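## Task

Move all the bottles whose caps are red onto the tray and leave every other bottle off it. Every bottle must be upright when finished. Nothing may count as done if the gripper is what holds it there at the end, and anything the gripper is touching at the end must not settle by more than about a fingernail's width once released.

## Robot and tools

ROBOT. One arm with six joints (waist, shoulder, elbow, wrist pitch, wrist yaw, wrist roll) and a two-finger parallel gripper. The fingers extend along the gripper's own +z axis and close along its y axis. end_effector_position is the midpoint between the finger pads, roughly 1 cm short of the fingertips. Camera: cam_wrist only, a 616x616 fisheye mounted on the hand.

FRAME. All positions and orientations are in the scene frame: origin on the table surface below the arm base, +z up, +y to the left when facing along +x. The base may sit slightly tilted. Reported hand positions can be somewhat wrong, more so far from the base, and motions usually finish a centimetre or more away from the command, typically too low.

ROW FORMAT. Every commanded pose is one row of 8 numbers: x, y, z (metres, absolute target position in the scene frame), then qw, qx, qy, qz (absolute target orientation as a quaternion, w first, scene frame), then opening. Opening runs from -1 (closed) to +1 (fully open, 0.094 m); it is an absolute finger setting, not a change. A row whose target lies over 0.6 m from the last reported position along any gripper axis is rejected and nothing moves. Repeat the intended quaternion in every row rather than copying the reported one, which drifts.

execute_actions. Argument actions: a list holding zero or one item. Empty list: just report the current state. Motion item: {"rows": [...], "steps": n} with 1 to 15 rows and n up to 15 (default 15); each control step is 1/30 s, one row per step, the final row reused if rows run out. Wait item: {"steps": n} with n up to 300, counted from the previous result, so time spent composing the reply is included. Optional pictures (true/false) controls whether images come back; by default they do. At each step the controller limits the command to within 70 mm and 16 degrees of the measured pose and drives the joints toward that (position wins over orientation). After the last row the arm only finishes the last clipped pose, so long moves need several calls; read the result pose and send the remainder.

move. Argument target: one 8-number row as above (absolute pose). Argument speed: path top speed in m/s, 0.002 to 0.5, default 0.25; rotation is capped at twice that value in rad/s. The gripper follows a straight path lasting 0.5 to 10 s (it is cut off at 10 s, short of the goal), turning the shorter way. It does not stop for obstacles, lags, may wander, and may exceed the speed, especially near full arm extension. The opening is applied when the move starts. The move ends when the path is done and everything is still, or 5 s after the path if not. The result adds a move: line giving the outcome (done, off_target, moving, held, fault), active limits (limits=paced: the sent pose was clipped; limits=held: some steps were blocked and the arm may then jump faster than speed) and distance from target. Faster moves and targets set deeper past a contact mean harder impacts.

wait. Argument seconds, 0 to 10: lets time pass with no new command.

zoom_image. Arguments camera ("cam_wrist") and region [x0, y0, x1, y1] in image pixels, top-left origin, at most 504 by 504. Returns a closer look at the latest image.

finished_scene. Argument scene: number of the current scene. Sending a reply with no tool call ends everything.

RESULTS. The state line gives end_effector_position and end_effector_quat_wxyz. Joint positions and Joint velocities list the six joints in the order above (rad, rad/s) then the pad gap (m, m/s). Joint ranges (rad): waist -2.880 to 2.880, shoulder 0.000 to 3.142, elbow 0.000 to 3.019, wrist pitch -1.693 to 1.571, wrist yaw -1.571 to 1.571, wrist roll -2.094 to 2.094. grip_measured is finger opening on the command scale, possibly off by about 1 mm consistently. Hand target (present when nothing is pending) is the pose the controller is currently chasing. A pose unreachable line means the clearance check (which treats the mount under the base as arm) altered or stopped the command; HELD marks the affected steps. Joint torques are total drive outputs with offsets and noise, nonzero even in free air. FAULT lines report stops. MOTOR HOT appears from 85 °C; at 100 °C the motors and gripper let go until cooled, the arm drops, and an OVER-TEMPERATURE FAULT is reported, so do not hold loads longer than needed. The simulation keeps running while replies are being written.

GRIPPING. To hold something, command an opening below grip_measured: about 0.03 lower grips firmly, a smaller difference more gently. Each pad pushes at most about 50 to 62 N, less on thin parts under about 2 mm, with a brief spike at first contact.

CAMERA CALIBRATION (OpenCV conventions, may be slightly off per scene): cam_wrist model=fisheye image_wh=616x616 K=[[199.59, 0, 303.432], [0, 200.189, 309.76], [0, 0, 1]] D=[-0.005, 0, 0, 0] theta_max_deg=90, T_world_to_cam=[[-0.0682857, -0.927726, 0.366963, -0.160584], [-0.812415, 0.2652, 0.519279, 0.282134], [-0.579067, -0.262667, -0.771808, 0.402697], [0, 0, 0, 1]], pos_world=[0.451433, -0.118024, 0.223227] at the start. Its pose is derived from joint readings and follows the hand.

AVOID. Dropping or letting parts slip, slamming, hard collisions and heavy pushing; knocking anything off the table (that fails outright); leaving bottles tipped; finishing while the gripper still supports something. Expect occasional brief tugs on a held part or nudges to loose objects. Smooth, economical motion is preferred.

Each tool is called after "Request:" by a JSON object that holds its "api" and its "payload", one argument or row to a line.

## Session

Request:
{"api": "execute_actions", "payload": {
  "actions": []
}}

Scene clock: 0.00 s of 6400.00 s.
end_effector_position=(+0.5720, -0.2881, +0.2166) grip_measured=+1.000 end_effector_quat_wxyz=(+0.002, +0.387, +0.922, +0.013)
Joint positions: [-0.735  1.996  1.534 -0.78  -0.392  0.322  0.094]
Joint velocities: [-0.005 -0.015 -0.007 -0.007  0.022  0.051  0.   ]
Joint torques (N m, as the arm reports them, + toward a larger angle): no reading
Motor temperatures (°C, as the motors report them): [24 27 25 24 26 25]
Hand target: +0.583, -0.292, +0.226; +0.015, +0.384, +0.923, +0.012
camera_calibration (this result's frames):
cam_wrist: T_world_to_cam=[[-0.710314, -0.703417, -0.0256685, 0.214067], [-0.57917, 0.563347, 0.589239, 0.373391], [-0.40002, 0.433411, -0.807551, 0.652316], [0, 0, 0, 1]] pos_world=[0.629251, -0.342492, 0.312257]

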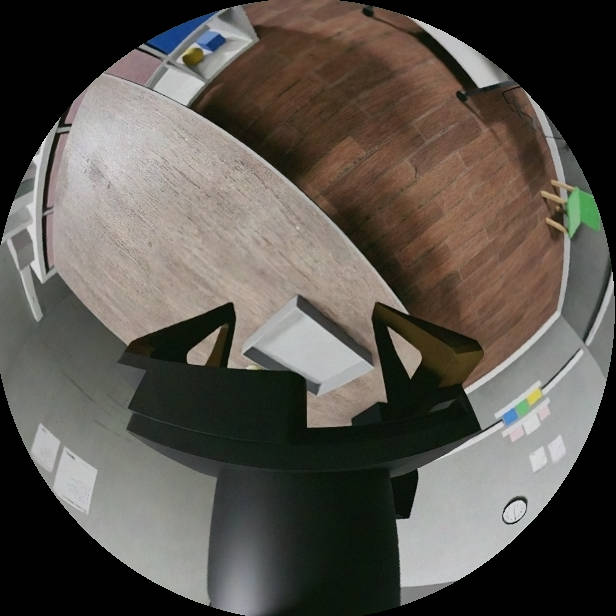

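Request:
{"api": "move", "payload": {
  "target": [0.33,0.0,0.32,0,0,1,0,1]
}}

Request:
{"api": "zoom_image", "payload": {
  "camera": "cam_wrist",
  "region": [160,100,440,300]
}}

Scene clock: 6.83 s of 6400.00 s.
end_effector_position=(+0.3310, -0.0024, +0.3172) grip_measured=+1.000 end_effector_quat_wxyz=(+0.009, +0.003, +1.000, -0.001)
Joint positions: [-0.317  1.035  0.515 -0.591 -0.205 -0.062  0.094]
Joint velocities: [-0.005  0.005  0.022  0.007  0.007 -0.051  0.   ]
Joint torques (N m, as the arm reports them, + toward a larger angle): [-1.52 -8.55  6.29 -0.59  0.24 -0.03]
Motor temperatures (°C, as the motors report them): [24 29 26 24 26 25]
Hand target: +0.329, -0.002, +0.318; +0.002, -0.000, +1.000, -0.002
Off the commanded pose: 0.004 m, 1 deg.
After step 90, 1.83 s passed at rest.
move: done
camera_calibration (this result's frames):
cam_wrist: T_world_to_cam=[[0.000305224, -0.999997, 0.00241369, 0.00156907], [-0.821992, 0.0011237, 0.569498, 0.0989297], [-0.569499, -0.00215786, -0.821989, 0.572909], [0, 0, 0, 1]] pos_world=[0.40759, 0.00269415, 0.41458]

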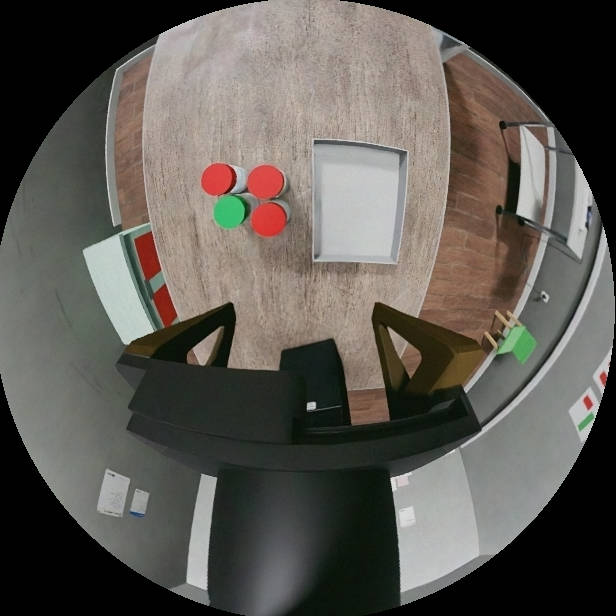

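Region (160, 100, 440, 300) of cam_wrist's 616x616 image, scaled by 1.800, with more detail than that image has; it fills the top 360 rows of this view, and the rest is white.

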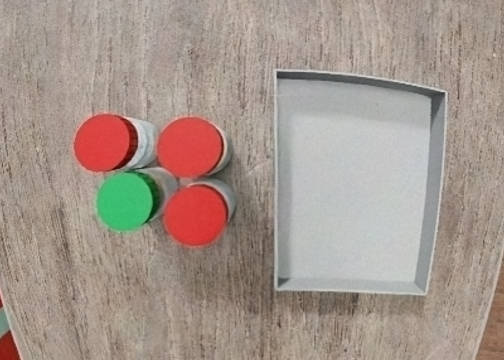

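Request:
{"api": "move", "payload": {
  "target": [0.426,0.062,0.15,0,0.259,0.966,0,0.55]
}}

Scene clock: 19.57 s of 6400.00 s.
end_effector_position=(+0.4153, +0.0554, +0.1507) grip_measured=+0.552 end_effector_quat_wxyz=(-0.013, +0.259, +0.966, -0.006)
Joint positions: [-0.074  1.685  0.801 -0.242 -0.097  0.67   0.073]
Joint velocities: [ 0.005 -0.015  0.002  0.007  0.037  0.051  0.   ]
Joint torques (N m, as the arm reports them, + toward a larger angle): [ -1.25 -14.75   3.51   0.74   0.31   0.11]
Motor temperatures (°C, as the motors report them): [24 28 27 24 26 25]
Hand target: +0.427, +0.061, +0.153; +0.002, +0.259, +0.966, +0.000
Off the commanded pose: 0.013 m, 2 deg.
After step 90, 8.07 s passed at rest.
move: off_target
camera_calibration (this result's frames):
cam_wrist: T_world_to_cam=[[-0.495115, -0.868604, 0.0197063, 0.255646], [-0.687426, 0.40551, 0.602501, 0.179653], [-0.531326, 0.28476, -0.797875, 0.448749], [0, 0, 0, 1]] pos_world=[0.488504, 0.0214182, 0.244767]

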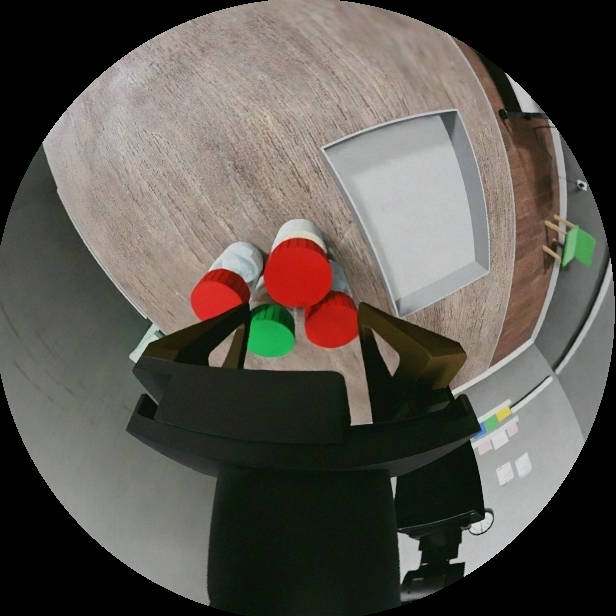

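Request:
{"api": "move", "payload": {
  "target": [0.429,0.062,0.112,0,0.259,0.966,0,0.55],
  "speed": 0.06
}}

Scene clock: 25.90 s of 6400.00 s.
end_effector_position=(+0.4206, +0.0555, +0.1141) grip_measured=+0.552 end_effector_quat_wxyz=(-0.011, +0.261, +0.965, -0.005)
Joint positions: [-0.067  1.798  0.845 -0.167 -0.094  0.682  0.073]
Joint velocities: [-0.024 -0.015 -0.007  0.002 -0.007  0.007 -0.001]
Joint torques (N m, as the arm reports them, + toward a larger angle): [ -1.08 -14.68   2.87   0.75   0.31   0.1 ]
Motor temperatures (°C, as the motors report them): [24 29 27 24 26 25]
Hand target: +0.429, +0.062, +0.113; +0.000, +0.259, +0.966, +0.000
Off the commanded pose: 0.011 m, 1 deg.
After step 90, 2.30 s passed at rest.
move: off_target
camera_calibration (this result's frames):
cam_wrist: T_world_to_cam=[[-0.499606, -0.866091, 0.0167635, 0.261122], [-0.688679, 0.408855, 0.598798, 0.206089], [-0.525467, 0.287618, -0.800725, 0.420057], [0, 0, 0, 1]] pos_world=[0.493113, 0.0210787, 0.208567]

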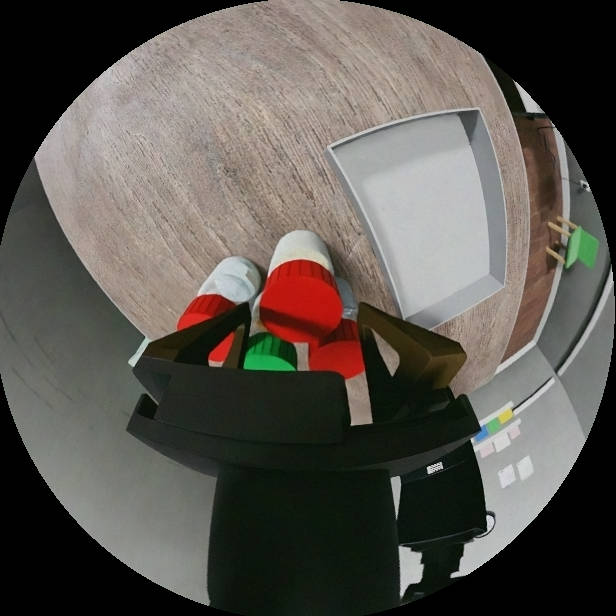

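Request:
{"api": "move", "payload": {
  "target": [0.430,0.064,0.084,0,0.259,0.966,0,0.55],
  "speed": 0.03
}}

Scene clock: 32.00 s of 6400.00 s.
end_effector_position=(+0.4223, +0.0571, +0.0867) grip_measured=+0.552 end_effector_quat_wxyz=(-0.010, +0.261, +0.965, -0.005)
Joint positions: [-0.058  1.88   0.881 -0.12  -0.089  0.691  0.073]
Joint velocities: [ 0.005  0.005 -0.007 -0.007 -0.022  0.022  0.   ]
Joint torques (N m, as the arm reports them, + toward a larger angle): [ -1.04 -14.93   2.44   0.79   0.31   0.1 ]
Motor temperatures (°C, as the motors report them): [24 29 26 24 26 25]
Hand target: +0.430, +0.064, +0.085; +0.000, +0.259, +0.966, +0.000
Off the commanded pose: 0.011 m, 1 deg.
After step 90, 1.70 s passed at rest.
move: off_target
camera_calibration (this result's frames):
cam_wrist: T_world_to_cam=[[-0.499957, -0.865893, 0.0165001, 0.264025], [-0.689254, 0.409359, 0.59779, 0.223301], [-0.524377, 0.287497, -0.801483, 0.398207], [0, 0, 0, 1]] pos_world=[0.494723, 0.0227239, 0.181313]

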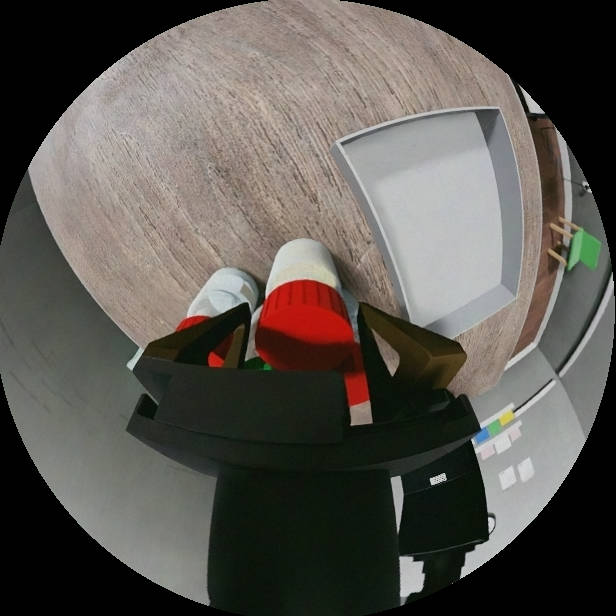

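Request:
{"api": "move", "payload": {
  "target": [0.430,0.064,0.084,0,0.259,0.966,0,0.12],
  "speed": 0.03
}}

Scene clock: 35.70 s of 6400.00 s.
end_effector_position=(+0.4221, +0.0571, +0.0866) grip_measured=+0.137 end_effector_quat_wxyz=(-0.010, +0.262, +0.965, -0.006)
Joint positions: [-0.058  1.88   0.881 -0.12  -0.089  0.691  0.053]
Joint velocities: [-0.015 -0.005 -0.017 -0.017  0.007 -0.022  0.001]
Joint torques (N m, as the arm reports them, + toward a larger angle): [ -1.04 -14.82   2.45   0.83   0.3    0.1 ]
Motor temperatures (°C, as the motors report them): [24 29 26 24 26 25]
Hand target: +0.430, +0.064, +0.084; -0.000, +0.259, +0.966, +0.000
Off the commanded pose: 0.011 m, 1 deg.
move: off_target
camera_calibration (this result's frames):
cam_wrist: T_world_to_cam=[[-0.500311, -0.865684, 0.0167476, 0.264036], [-0.688861, 0.409688, 0.598018, 0.223086], [-0.524556, 0.287658, -0.801307, 0.398085], [0, 0, 0, 1]] pos_world=[0.494593, 0.0226634, 0.181157]

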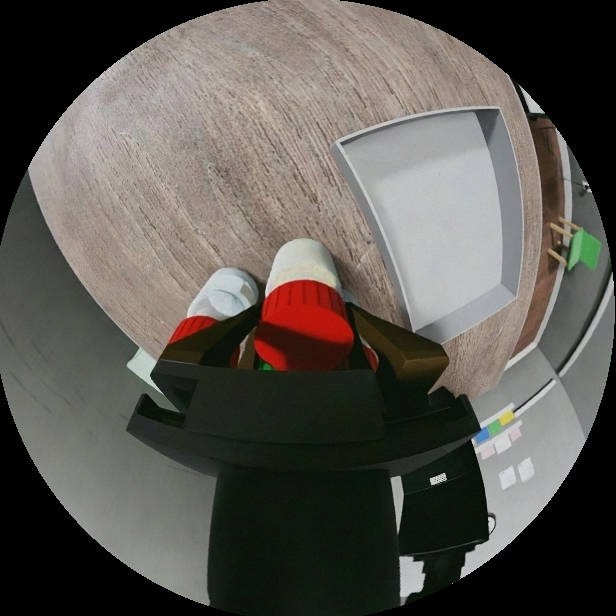

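Request:
{"api": "move", "payload": {
  "target": [0.430,0.064,0.084,0,0.259,0.966,0,0.09],
  "speed": 0.03
}}

Request:
{"api": "move", "payload": {
  "target": [0.428,0.055,0.15,0,0.259,0.966,0,0.09],
  "speed": 0.1
}}

Request:
{"api": "move", "payload": {
  "target": [0.475,-0.11,0.15,0,0,1,0,0.09],
  "speed": 0.2
}}

Request:
{"api": "move", "payload": {
  "target": [0.48,-0.11,0.098,0,0,1,0,0.09],
  "speed": 0.05
}}

Request:
{"api": "move", "payload": {
  "target": [0.48,-0.11,0.085,0,0,1,0,0.09],
  "speed": 0.012
}}

Scene clock: 45.90 s of 6400.00 s.
end_effector_position=(+0.4222, +0.0571, +0.0866) grip_measured=+0.131 end_effector_quat_wxyz=(-0.010, +0.262, +0.965, -0.005)
Joint positions: [-0.058  1.88   0.881 -0.119 -0.089  0.691  0.053]
Joint velocities: [ 0.005  0.015  0.002  0.007  0.022 -0.051 -0.001]
Joint torques (N m, as the arm reports them, + toward a larger angle): [ -1.05 -14.82   2.4    0.78   0.3    0.1 ]
Motor temperatures (°C, as the motors report them): [24 29 26 24 26 25]
Hand target: +0.430, +0.064, +0.084; -0.000, +0.259, +0.966, +0.000
Off the commanded pose: 0.011 m, 1 deg.
After step 90, 6.50 s passed at rest.
move: off_target
camera_calibration (this result's frames):
cam_wrist: T_world_to_cam=[[-0.500287, -0.865702, 0.0165065, 0.264107], [-0.6891, 0.409627, 0.597785, 0.223269], [-0.524266, 0.28769, -0.801486, 0.398018], [0, 0, 0, 1]] pos_world=[0.494651, 0.0226751, 0.181179]

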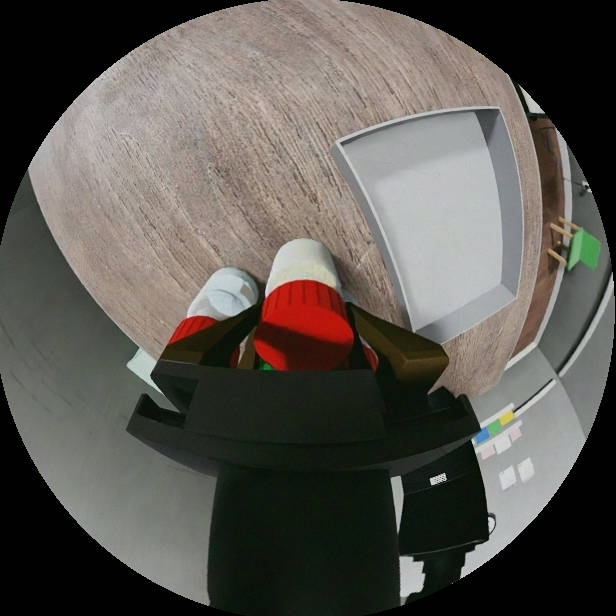

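Scene clock: 46.90 s of 6400.00 s.
end_effector_position=(+0.4257, +0.0603, +0.1426) grip_measured=+0.131 end_effector_quat_wxyz=(-0.000, +0.257, +0.966, +0.001)
Joint positions: [-0.066  1.711  0.817 -0.202 -0.097  0.677  0.053]
Joint velocities: [-0.005 -0.005  0.007 -0.027  0.007  0.022  0.001]
Joint torques (N m, as the arm reports them, + toward a larger angle): [ -2.98 -16.01   2.36  -0.58  -0.02  -0.05]
Motor temperatures (°C, as the motors report them): [24 29 26 24 26 25]
Hand target: +0.427, +0.055, +0.149; -0.000, +0.259, +0.966, +0.000
Off the commanded pose: 0.009 m, 0 deg.
move: done
camera_calibration (this result's frames):
cam_wrist: T_world_to_cam=[[-0.492633, -0.870236, -0.0012594, 0.267191], [-0.706057, 0.398846, 0.585154, 0.200498], [-0.50872, 0.289156, -0.810921, 0.438456], [0, 0, 0, 1]] pos_world=[0.496241, 0.0257695, 0.238567]

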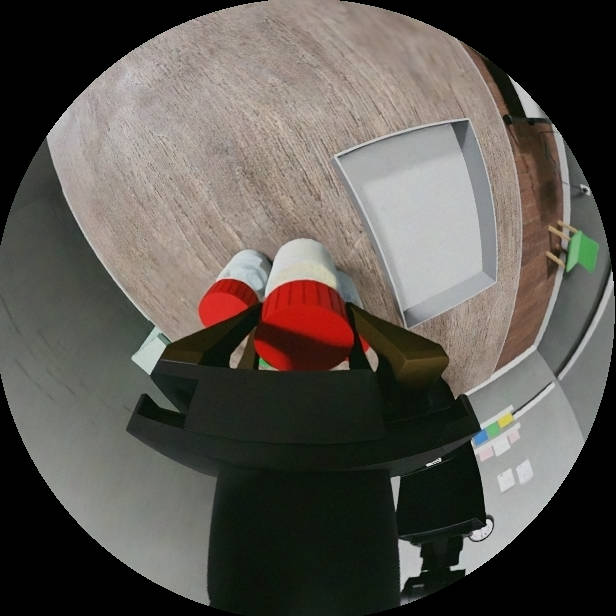

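Scene clock: 48.80 s of 6400.00 s.
end_effector_position=(+0.4648, -0.1040, +0.1454) grip_measured=+0.131 end_effector_quat_wxyz=(-0.007, +0.003, +1.000, +0.001)
Joint positions: [-0.435  1.823  0.984 -0.329 -0.255 -0.179  0.053]
Joint velocities: [-0.005  0.015 -0.002 -0.017 -0.007 -0.11  -0.   ]
Joint torques (N m, as the arm reports them, + toward a larger angle): [ -5.18 -16.36   5.28  -0.65  -0.12  -0.07]
Motor temperatures (°C, as the motors report them): [24 30 26 24 26 25]
Hand target: +0.474, -0.108, +0.150; -0.002, +0.000, +1.000, +0.001
Off the commanded pose: 0.013 m, 1 deg.
move: off_target
camera_calibration (this result's frames):
cam_wrist: T_world_to_cam=[[-0.000636041, -0.999999, -0.0014899, -0.098651], [-0.80385, -0.000374959, 0.594831, 0.294499], [-0.594831, 0.001576, -0.803849, 0.51722], [0, 0, 0, 1]] pos_world=[0.544329, -0.0993556, 0.240443]

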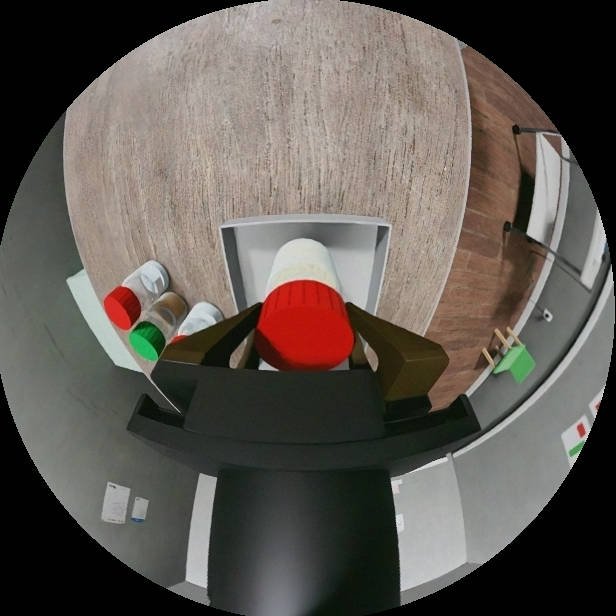

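Scene clock: 50.17 s of 6400.00 s.
end_effector_position=(+0.4612, -0.1125, +0.0954) grip_measured=+0.131 end_effector_quat_wxyz=(-0.020, +0.006, +1.000, +0.003)
Joint positions: [-0.427  1.963  1.047 -0.278 -0.252 -0.172  0.053]
Joint velocities: [-0.005  0.005 -0.012 -0.012 -0.037  0.022 -0.001]
Joint torques (N m, as the arm reports them, + toward a larger angle): [ -4.13 -17.22   4.35   0.64   0.2    0.09]
Motor temperatures (°C, as the motors report them): [24 30 26 24 26 25]
Hand target: +0.480, -0.110, +0.099; +0.000, +0.000, +1.000, +0.000
Off the commanded pose: 0.019 m, 2 deg.
move: off_target
camera_calibration (this result's frames):
cam_wrist: T_world_to_cam=[[-0.00655417, -0.999959, -0.00617775, -0.104053], [-0.787778, 0.00135806, 0.615957, 0.312128], [-0.615924, 0.00890378, -0.787755, 0.483905], [0, 0, 0, 1]] pos_world=[0.543254, -0.108781, 0.188299]

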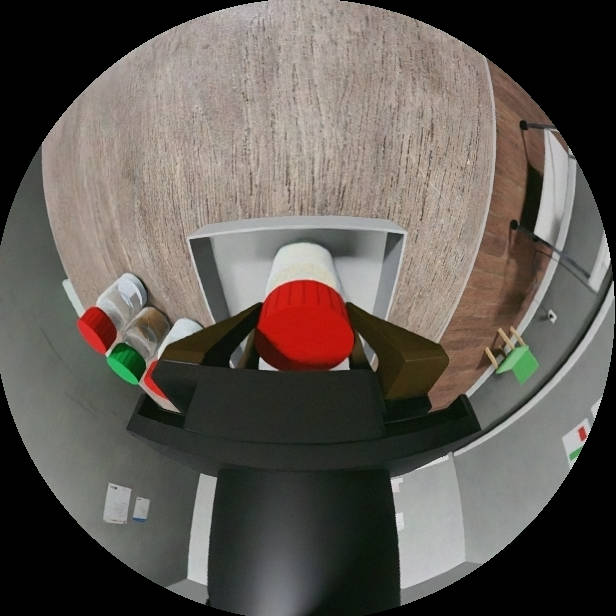

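Scene clock: 52.20 s of 6400.00 s.
end_effector_position=(+0.4617, -0.1140, +0.0903) grip_measured=+0.131 end_effector_quat_wxyz=(-0.019, +0.009, +1.000, +0.002)
Joint positions: [-0.426  1.978  1.054 -0.269 -0.249 -0.165  0.053]
Joint velocities: [ 0.005 -0.005 -0.007 -0.007 -0.022 -0.022 -0.   ]
Joint torques (N m, as the arm reports them, + toward a larger angle): [ -3.57 -15.73   4.85   1.16   0.21   0.08]
Motor temperatures (°C, as the motors report them): [24 30 26 24 26 25]
Hand target: +0.480, -0.110, +0.086; +0.000, +0.000, +1.000, +0.000
Off the commanded pose: 0.019 m, 2 deg.
move: off_target
camera_calibration (this result's frames):
cam_wrist: T_world_to_cam=[[-0.0128202, -0.999913, -0.00322598, -0.102911], [-0.788693, 0.00812881, 0.614734, 0.317024], [-0.614654, 0.0104253, -0.788728, 0.479869], [0, 0, 0, 1]] pos_world=[0.543669, -0.110482, 0.183269]

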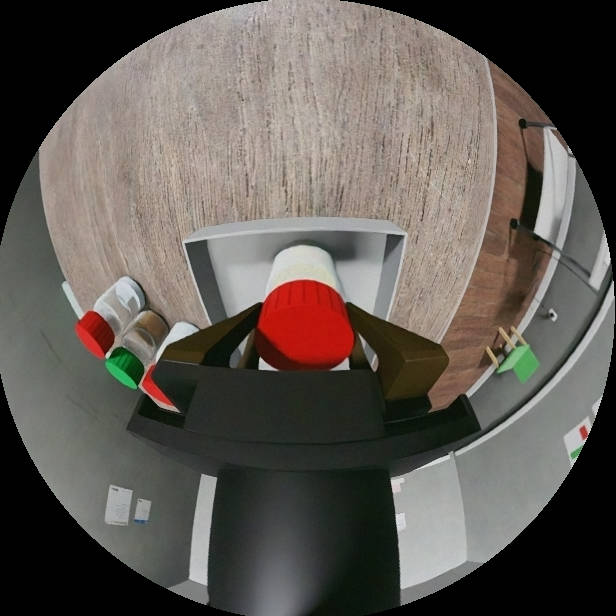

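Request:
{"api": "move", "payload": {
  "target": [0.48,-0.11,0.09,0,0,1,0,0.65],
  "speed": 0.01
}}

Request:
{"api": "move", "payload": {
  "target": [0.468,-0.11,0.135,0,0,1,0,0.65],
  "speed": 0.15
}}

Request:
{"api": "move", "payload": {
  "target": [0.366,0.06,0.125,0,0.5,0.866,0,0.65]
}}

Scene clock: 62.97 s of 6400.00 s.
end_effector_position=(+0.4653, -0.1145, +0.0906) grip_measured=+0.648 end_effector_quat_wxyz=(-0.015, +0.008, +1.000, +0.001)
Joint positions: [-0.426  1.978  1.059 -0.265 -0.249 -0.164  0.077]
Joint velocities: [-0.005 -0.005 -0.002  0.012  0.022  0.022  0.   ]
Joint torques (N m, as the arm reports them, + toward a larger angle): [ -3.91 -16.61   4.04   0.76   0.18   0.08]
Motor temperatures (°C, as the motors report them): [24 30 26 24 26 25]
Hand target: +0.480, -0.110, +0.090; +0.000, +0.000, +1.000, +0.000
Off the commanded pose: 0.015 m, 2 deg.
After step 90, 5.33 s passed at rest.
move: off_target
camera_calibration (this result's frames):
cam_wrist: T_world_to_cam=[[-0.0111877, -0.999935, -0.00196841, -0.104284], [-0.79338, 0.00767846, 0.608679, 0.322339], [-0.608624, 0.0083714, -0.793414, 0.479717], [0, 0, 0, 1]] pos_world=[0.546538, -0.110768, 0.184209]

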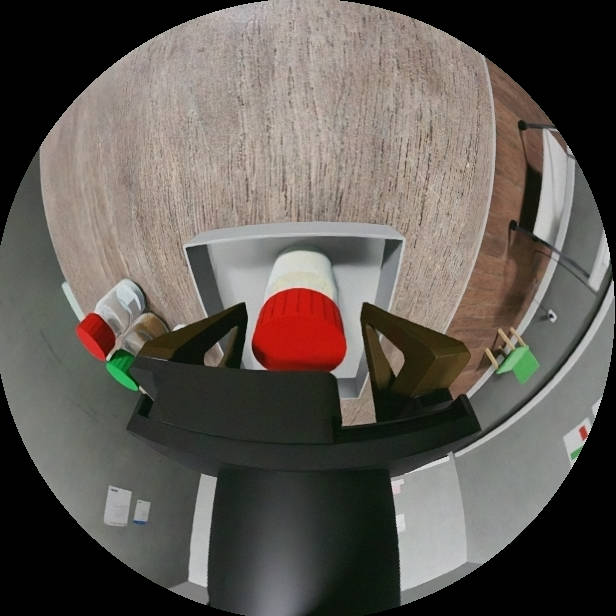

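Scene clock: 63.80 s of 6400.00 s.
end_effector_position=(+0.4719, -0.1043, +0.1315) grip_measured=+0.648 end_effector_quat_wxyz=(+0.006, -0.004, +1.000, -0.000)
Joint positions: [-0.426  1.86   0.998 -0.279 -0.253 -0.177  0.077]
Joint velocities: [ 0.015 -0.005  0.012 -0.012  0.022 -0.022 -0.   ]
Joint torques (N m, as the arm reports them, + toward a larger angle): [ -5.6  -16.48   3.09  -0.56  -0.13  -0.05]
Motor temperatures (°C, as the motors report them): [24 30 26 24 26 25]
Hand target: +0.468, -0.110, +0.135; -0.000, +0.000, +1.000, -0.000
Off the commanded pose: 0.008 m, 1 deg.
move: done
camera_calibration (this result's frames):
cam_wrist: T_world_to_cam=[[0.012496, -0.999921, 0.000996128, -0.105446], [-0.818144, -0.00965158, 0.574932, 0.316916], [-0.574878, -0.00799933, -0.8182, 0.501708], [0, 0, 0, 1]] pos_world=[0.549021, -0.0983661, 0.228398]

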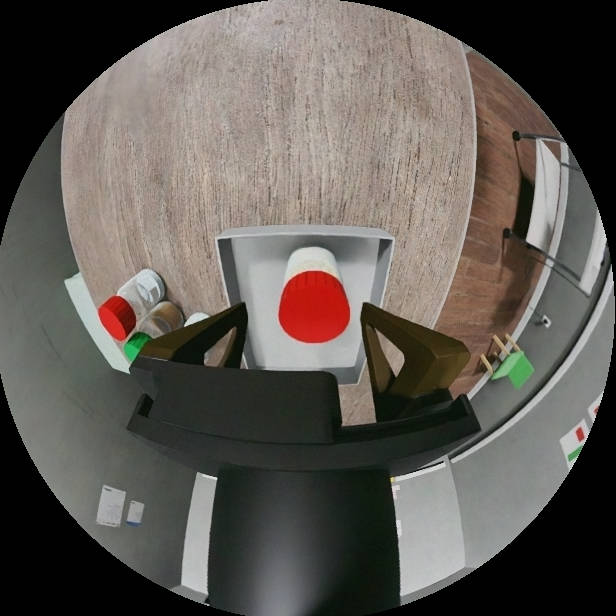

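Scene clock: 66.53 s of 6400.00 s.
end_effector_position=(+0.3589, +0.0541, +0.1205) grip_measured=+0.648 end_effector_quat_wxyz=(-0.010, +0.499, +0.867, -0.009)
Joint positions: [-0.047  1.76   0.674 -0.035 -0.084  1.215  0.077]
Joint velocities: [ 0.005 -0.005  0.002 -0.012 -0.007 -0.007 -0.   ]
Joint torques (N m, as the arm reports them, + toward a larger angle): [ -1.09 -14.73   0.27   0.71   0.34   0.12]
Motor temperatures (°C, as the motors report them): [24 30 26 24 26 25]
Hand target: +0.367, +0.058, +0.125; +0.002, +0.499, +0.866, +0.001
Off the commanded pose: 0.010 m, 2 deg.
move: done
camera_calibration (this result's frames):
cam_wrist: T_world_to_cam=[[-0.86139, -0.507238, 0.0267574, 0.338212], [-0.395637, 0.703041, 0.590935, 0.0402001], [-0.318557, 0.49844, -0.806275, 0.308203], [0, 0, 0, 1]] pos_world=[0.405418, -0.0103285, 0.215691]

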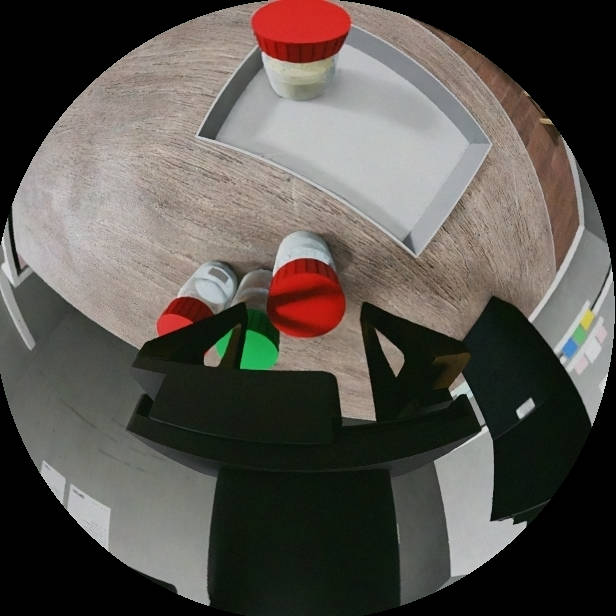

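Request:
{"api": "move", "payload": {
  "target": [0.363,0.062,0.084,0,0.5,0.866,0,0.6],
  "speed": 0.04
}}

Scene clock: 71.53 s of 6400.00 s.
end_effector_position=(+0.3595, +0.0560, +0.0865) grip_measured=+0.602 end_effector_quat_wxyz=(-0.005, +0.503, +0.864, -0.006)
Joint positions: [-0.034  1.875  0.712  0.053 -0.077  1.237  0.075]
Joint velocities: [-0.005 -0.005 -0.017 -0.012  0.007 -0.022  0.   ]
Joint torques (N m, as the arm reports them, + toward a larger angle): [ -0.57 -13.21   0.28   0.73   0.27   0.08]
Motor temperatures (°C, as the motors report them): [24 30 26 24 26 25]
Hand target: +0.363, +0.062, +0.084; -0.000, +0.500, +0.866, +0.000
Off the commanded pose: 0.007 m, 1 deg.
After step 90, 0.77 s passed at rest.
move: done
camera_calibration (this result's frames):
cam_wrist: T_world_to_cam=[[-0.866221, -0.499362, 0.0172793, 0.342711], [-0.39573, 0.706749, 0.586433, 0.0593858], [-0.305054, 0.501143, -0.809813, 0.275363], [0, 0, 0, 1]] pos_world=[0.404365, -0.00883022, 0.182245]

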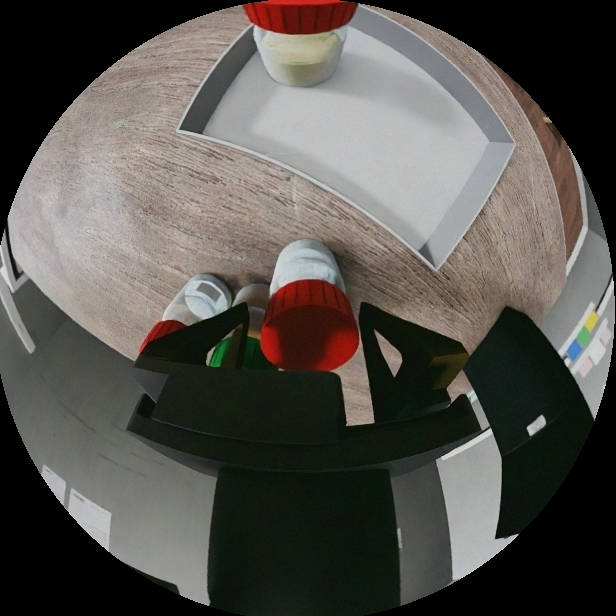

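Request:
{"api": "move", "payload": {
  "target": [0.358,0.059,0.084,0,0.5,0.866,0,0.085],
  "speed": 0.02
}}

Request:
{"api": "move", "payload": {
  "target": [0.355,0.048,0.15,0,0.5,0.866,0,0.085],
  "speed": 0.1
}}

Request:
{"api": "move", "payload": {
  "target": [0.322,-0.11,0.15,0,0,1,0,0.085],
  "speed": 0.2
}}

Request:
{"api": "move", "payload": {
  "target": [0.322,-0.11,0.098,0,0,1,0,0.085],
  "speed": 0.05
}}

Request:
{"api": "move", "payload": {
  "target": [0.322,-0.11,0.085,0,0,1,0,0.085],
  "speed": 0.012
}}

Scene clock: 78.67 s of 6400.00 s.
end_effector_position=(+0.3588, +0.0558, +0.0861) grip_measured=+0.122 end_effector_quat_wxyz=(-0.003, +0.503, +0.865, -0.004)
Joint positions: [-0.034  1.876  0.707  0.066 -0.077  1.238  0.053]
Joint velocities: [-0.005 -0.024 -0.017 -0.017 -0.051 -0.022  0.   ]
Joint torques (N m, as the arm reports them, + toward a larger angle): [ -1.01 -13.01  -0.51   0.89   0.17   0.04]
Motor temperatures (°C, as the motors report them): [24 30 26 24 26 25]
Hand target: +0.358, +0.059, +0.084; +0.000, +0.500, +0.866, +0.000
Off the commanded pose: 0.004 m, 1 deg.
After step 90, 3.43 s passed at rest.
move: done
camera_calibration (this result's frames):
cam_wrist: T_world_to_cam=[[-0.866255, -0.499468, 0.01154, 0.342562], [-0.399308, 0.706054, 0.584843, 0.0609428], [-0.300258, 0.502015, -0.811064, 0.273228], [0, 0, 0, 1]] pos_world=[0.40312, -0.00909467, 0.18201]

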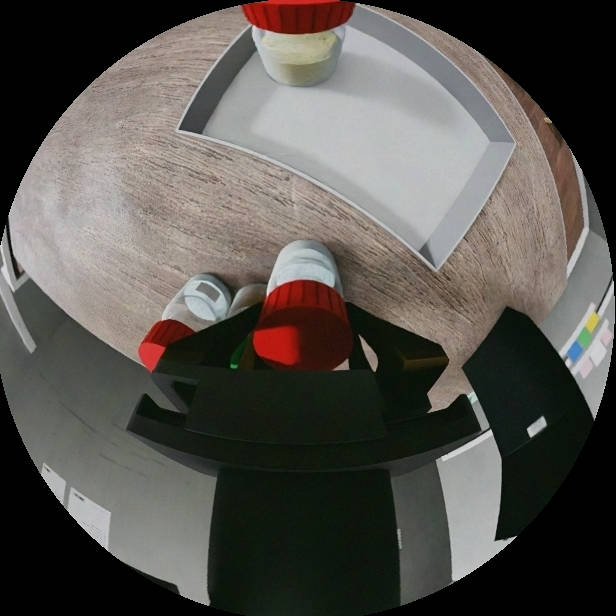

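Scene clock: 79.67 s of 6400.00 s.
end_effector_position=(+0.3550, +0.0524, +0.1449) grip_measured=+0.122 end_effector_quat_wxyz=(+0.002, +0.499, +0.867, +0.002)
Joint positions: [-0.057  1.673  0.616 -0.032 -0.092  1.21   0.053]
Joint velocities: [-0.005  0.005 -0.007 -0.007 -0.051 -0.007 -0.001]
Joint torques (N m, as the arm reports them, + toward a larger angle): [ -2.43 -14.     0.62  -0.56  -0.02  -0.06]
Motor temperatures (°C, as the motors report them): [24 30 26 24 26 25]
Hand target: +0.354, +0.048, +0.149; -0.000, +0.500, +0.866, -0.000
Off the commanded pose: 0.007 m, 0 deg.
move: done
camera_calibration (this result's frames):
cam_wrist: T_world_to_cam=[[-0.862266, -0.506432, -0.00489616, 0.338212], [-0.41357, 0.69851, 0.58399, 0.0330821], [-0.292331, 0.505579, -0.811746, 0.318608], [0, 0, 0, 1]] pos_world=[0.398449, -0.0129084, 0.240965]

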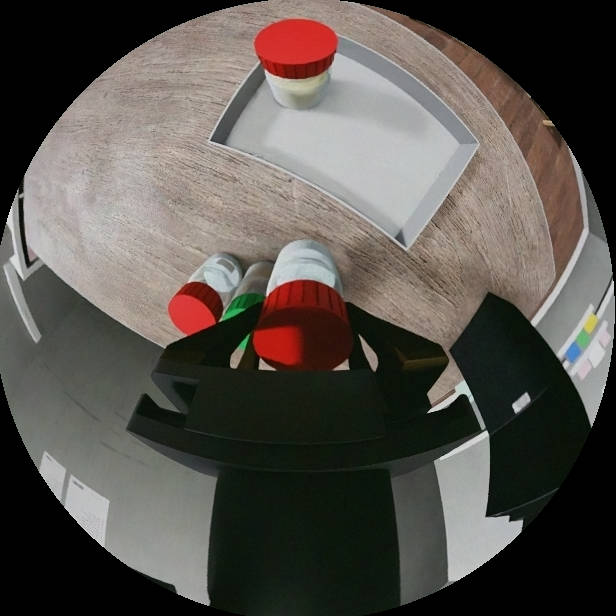

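Scene clock: 82.87 s of 6400.00 s.
end_effector_position=(+0.3179, -0.1019, +0.1493) grip_measured=+0.122 end_effector_quat_wxyz=(-0.008, +0.001, +1.000, +0.003)
Joint positions: [-0.51   1.767  0.591 -0.016 -0.286 -0.256  0.053]
Joint velocities: [-0.005 -0.015 -0.002 -0.002  0.022 -0.037  0.   ]
Joint torques (N m, as the arm reports them, + toward a larger angle): [ -4.95 -11.94   1.07   0.16  -0.16  -0.07]
Motor temperatures (°C, as the motors report them): [24 30 26 24 26 25]
Hand target: +0.321, -0.107, +0.150; -0.003, +0.000, +1.000, +0.001
Off the commanded pose: 0.009 m, 1 deg.
move: done
camera_calibration (this result's frames):
cam_wrist: T_world_to_cam=[[0.00425485, -0.999979, -0.0049607, -0.0976069], [-0.801833, -0.0063759, 0.597514, 0.172511], [-0.597533, 0.00143532, -0.801843, 0.433544], [0, 0, 0, 1]] pos_world=[0.397798, -0.0971272, 0.244072]

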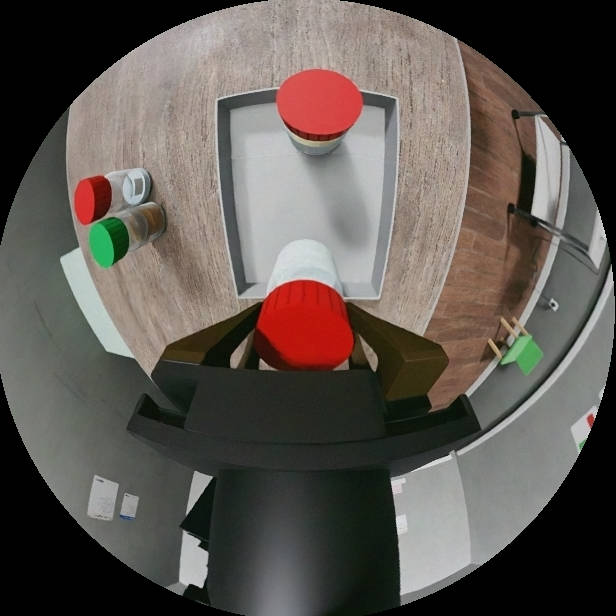

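Scene clock: 84.20 s of 6400.00 s.
end_effector_position=(+0.3149, -0.1123, +0.0992) grip_measured=+0.122 end_effector_quat_wxyz=(-0.010, +0.004, +1.000, +0.002)
Joint positions: [-0.499  1.952  0.655  0.104 -0.28  -0.239  0.053]
Joint velocities: [-0.005 -0.005  0.002  0.002 -0.051 -0.051  0.001]
Joint torques (N m, as the arm reports them, + toward a larger angle): [ -3.41 -13.11  -0.27   0.81   0.2    0.1 ]
Motor temperatures (°C, as the motors report them): [24 30 26 24 26 25]
Hand target: +0.322, -0.110, +0.099; +0.000, +0.000, +1.000, +0.000
Off the commanded pose: 0.008 m, 1 deg.
move: done
camera_calibration (this result's frames):
cam_wrist: T_world_to_cam=[[-0.00312245, -0.999988, -0.00368627, -0.106138], [-0.799655, 0.000283434, 0.600459, 0.199767], [-0.600451, 0.00482265, -0.799647, 0.39261], [0, 0, 0, 1]] pos_world=[0.395157, -0.108087, 0.193606]

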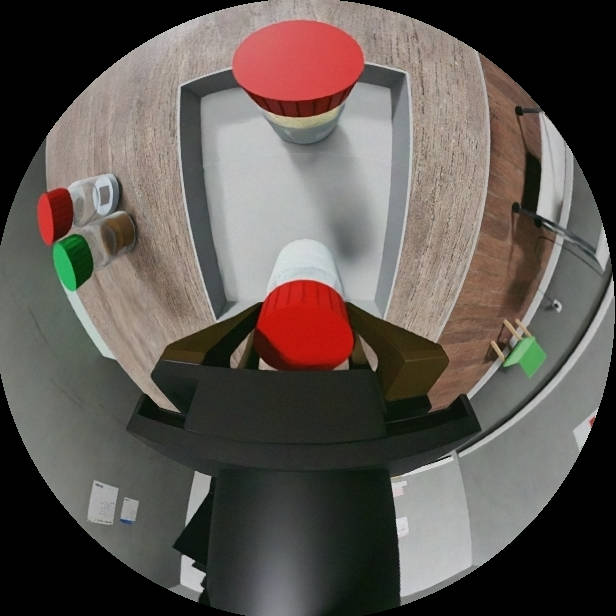

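Scene clock: 85.77 s of 6400.00 s.
end_effector_position=(+0.3158, -0.1128, +0.0882) grip_measured=+0.122 end_effector_quat_wxyz=(-0.009, +0.004, +1.000, +0.002)
Joint positions: [-0.491  1.988  0.671  0.13  -0.276 -0.231  0.053]
Joint velocities: [-0.005  0.005 -0.007 -0.007  0.037 -0.007  0.001]
Joint torques (N m, as the arm reports them, + toward a larger angle): [ -3.36 -12.51  -0.37   0.83   0.22   0.09]
Motor temperatures (°C, as the motors report them): [24 30 26 24 26 25]
Hand target: +0.322, -0.110, +0.085; -0.000, +0.000, +1.000, +0.000
Off the commanded pose: 0.007 m, 1 deg.
move: done
camera_calibration (this result's frames):
cam_wrist: T_world_to_cam=[[-0.0028789, -0.999993, -0.00251392, -0.106827], [-0.801391, 0.000803445, 0.598141, 0.207929], [-0.598135, 0.00373662, -0.801387, 0.383663], [0, 0, 0, 1]] pos_world=[0.395807, -0.108427, 0.182823]

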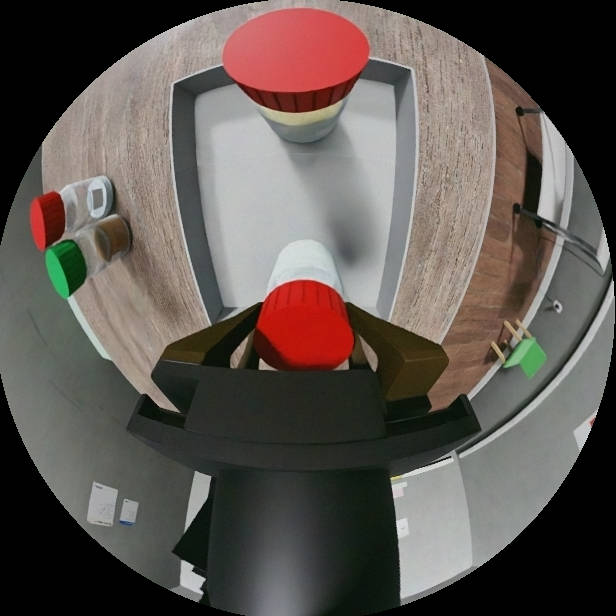

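Request:
{"api": "move", "payload": {
  "target": [0.322,-0.11,0.082,0,0,1,0,0.085],
  "speed": 0.01
}}

Request:
{"api": "move", "payload": {
  "target": [0.322,-0.11,0.085,0,0,1,0,0.65],
  "speed": 0.01
}}

Request:
{"api": "move", "payload": {
  "target": [0.318,-0.11,0.14,0,0,1,0,0.65],
  "speed": 0.15
}}

Request:
{"api": "move", "payload": {
  "target": [0.442,0.134,0.145,0,-0.14,0.99,0,0.65]
}}

Scene clock: 95.10 s of 6400.00 s.
end_effector_position=(+0.3160, -0.1129, +0.0880) grip_measured=+0.122 end_effector_quat_wxyz=(-0.008, +0.005, +1.000, +0.001)
Joint positions: [-0.491  1.989  0.671  0.132 -0.276 -0.229  0.053]
Joint velocities: [ 0.005 -0.005 -0.002 -0.007 -0.007  0.051  0.001]
Joint torques (N m, as the arm reports them, + toward a larger angle): [ -3.17 -11.52   0.07   1.09   0.26   0.11]
Motor temperatures (°C, as the motors report them): [24 30 26 24 26 25]
Hand target: +0.322, -0.110, +0.082; +0.000, +0.000, +1.000, +0.000
Off the commanded pose: 0.009 m, 1 deg.
After step 90, 5.13 s passed at rest.
move: done
camera_calibration (this result's frames):
cam_wrist: T_world_to_cam=[[-0.00408895, -0.999989, -0.00223706, -0.106545], [-0.802026, 0.0019433, 0.597286, 0.208553], [-0.597275, 0.00423645, -0.802025, 0.383539], [0, 0, 0, 1]] pos_world=[0.395908, -0.108574, 0.182804]

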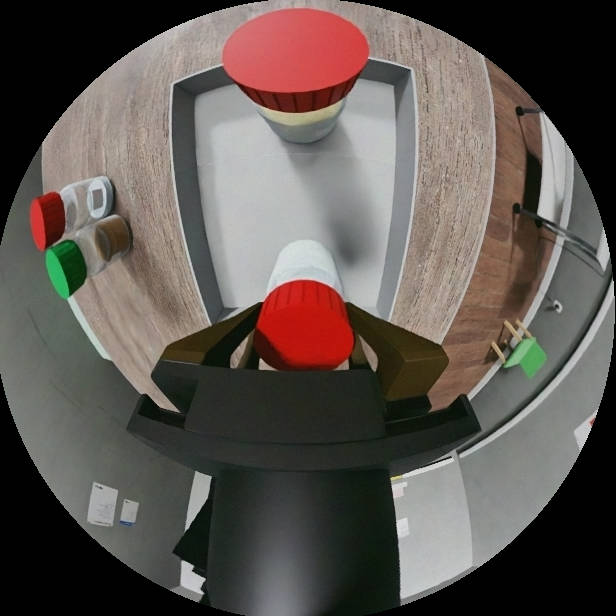

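Scene clock: 96.27 s of 6400.00 s.
end_effector_position=(+0.3160, -0.1129, +0.0880) grip_measured=+0.648 end_effector_quat_wxyz=(-0.008, +0.005, +1.000, +0.001)
Joint positions: [-0.491  1.989  0.671  0.132 -0.276 -0.229  0.077]
Joint velocities: [-0.024 -0.005 -0.012  0.002 -0.022  0.007 -0.001]
Joint torques (N m, as the arm reports them, + toward a larger angle): [ -3.27 -12.38  -0.33   0.84   0.21   0.09]
Motor temperatures (°C, as the motors report them): [24 30 26 24 26 25]
Hand target: +0.322, -0.110, +0.085; +0.000, +0.000, +1.000, +0.000
Off the commanded pose: 0.007 m, 1 deg.
move: done
camera_calibration (this result's frames):
cam_wrist: T_world_to_cam=[[-0.00408895, -0.999989, -0.00223706, -0.106545], [-0.802026, 0.0019433, 0.597286, 0.208553], [-0.597275, 0.00423645, -0.802025, 0.383539], [0, 0, 0, 1]] pos_world=[0.395908, -0.108574, 0.182804]

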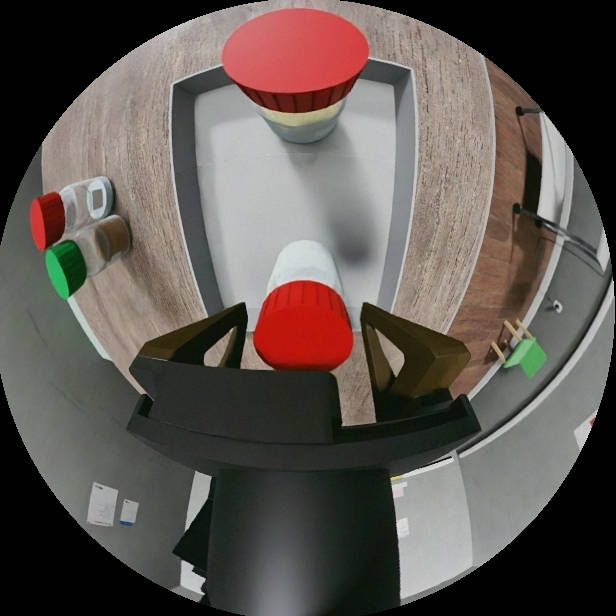

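Scene clock: 97.17 s of 6400.00 s.
end_effector_position=(+0.3238, -0.1068, +0.1375) grip_measured=+0.648 end_effector_quat_wxyz=(+0.007, -0.004, +1.000, -0.001)
Joint positions: [-0.509  1.812  0.601  0.053 -0.286 -0.256  0.077]
Joint velocities: [-0.005 -0.005 -0.012 -0.007  0.007 -0.037  0.   ]
Joint torques (N m, as the arm reports them, + toward a larger angle): [ -5.12 -12.39  -0.1   -0.57  -0.13  -0.04]
Motor temperatures (°C, as the motors report them): [24 30 26 24 26 25]
Hand target: +0.318, -0.110, +0.139; -0.000, +0.000, +1.000, +0.000
Off the commanded pose: 0.007 m, 1 deg.
move: done
camera_calibration (this result's frames):
cam_wrist: T_world_to_cam=[[0.0136597, -0.999902, 0.00318854, -0.106782], [-0.819977, -0.00937668, 0.57232, 0.193316], [-0.572234, -0.0104322, -0.820024, 0.420624], [0, 0, 0, 1]] pos_world=[0.400669, -0.100571, 0.234624]

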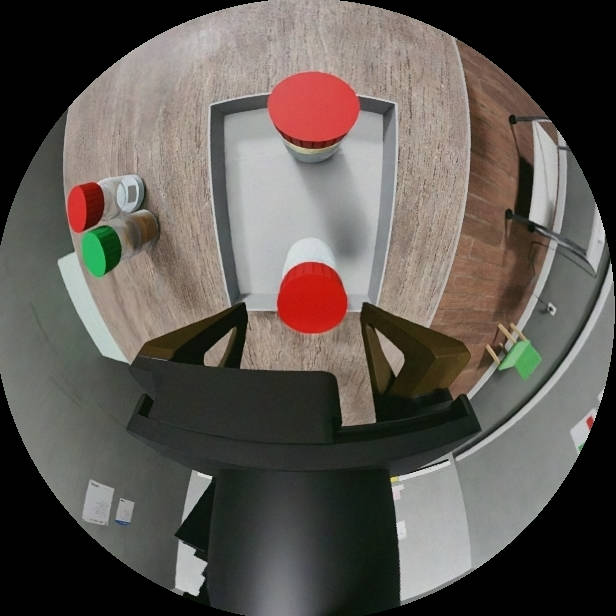

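Scene clock: 98.73 s of 6400.00 s.
end_effector_position=(+0.4443, +0.1340, +0.1446) grip_measured=+0.648 end_effector_quat_wxyz=(+0.010, -0.147, +0.989, +0.002)
Joint positions: [ 0.092  1.714  0.897 -0.249 -0.023  0.001  0.077]
Joint velocities: [-0.005  0.005 -0.007 -0.002 -0.066  0.037 -0.001]
Joint torques (N m, as the arm reports them, + toward a larger angle): [ -1.28 -15.6    3.62  -0.52   0.22   0.09]
Motor temperatures (°C, as the motors report them): [24 30 26 24 26 25]
Hand target: +0.444, +0.131, +0.145; +0.004, -0.141, +0.990, -0.001
Off the commanded pose: 0.002 m, 1 deg.
move: done
camera_calibration (this result's frames):
cam_wrist: T_world_to_cam=[[0.296742, -0.954957, -0.000542824, 0.00106373], [-0.786388, -0.244684, 0.567207, 0.307613], [-0.541792, -0.167887, -0.823575, 0.505927], [0, 0, 0, 1]] pos_world=[0.515695, 0.161222, 0.242189]

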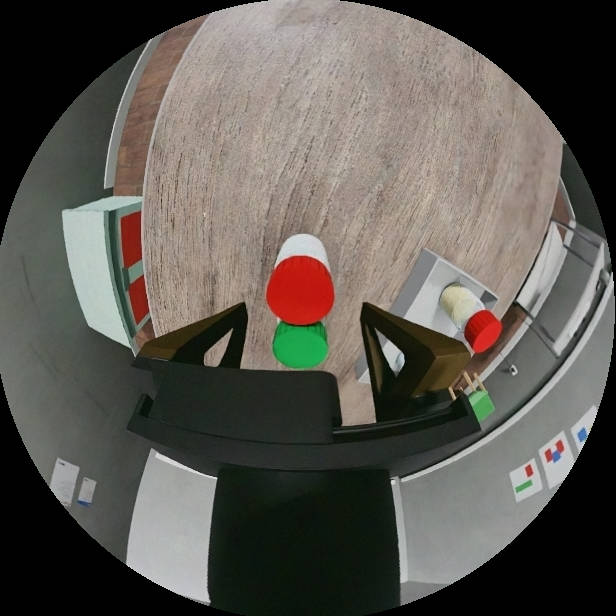

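Request:
{"api": "move", "payload": {
  "target": [0.446,0.135,0.084,0,-0.14,0.99,0,0.65],
  "speed": 0.05
}}

Scene clock: 105.10 s of 6400.00 s.
end_effector_position=(+0.4354, +0.1299, +0.0853) grip_measured=+0.648 end_effector_quat_wxyz=(-0.015, -0.142, +0.990, -0.002)
Joint positions: [ 0.092  1.884  0.964 -0.197 -0.023  0.011  0.077]
Joint velocities: [ 0.005 -0.005  0.007  0.007  0.022 -0.051 -0.001]
Joint torques (N m, as the arm reports them, + toward a larger angle): [ -0.53 -15.94   3.29   0.81   0.2    0.09]
Motor temperatures (°C, as the motors report them): [24 30 26 24 26 25]
Hand target: +0.446, +0.135, +0.085; -0.000, -0.140, +0.990, +0.000
Off the commanded pose: 0.012 m, 2 deg.
After step 90, 1.87 s passed at rest.
move: off_target
camera_calibration (this result's frames):
cam_wrist: T_world_to_cam=[[0.286178, -0.958176, -0.000452497, 0.00480536], [-0.760473, -0.227417, 0.608246, 0.316198], [-0.58291, -0.173722, -0.793749, 0.467775], [0, 0, 0, 1]] pos_world=[0.511755, 0.157776, 0.178972]

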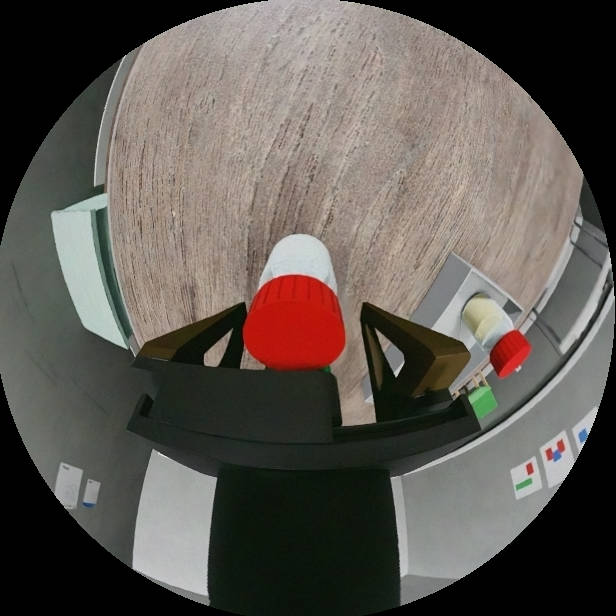

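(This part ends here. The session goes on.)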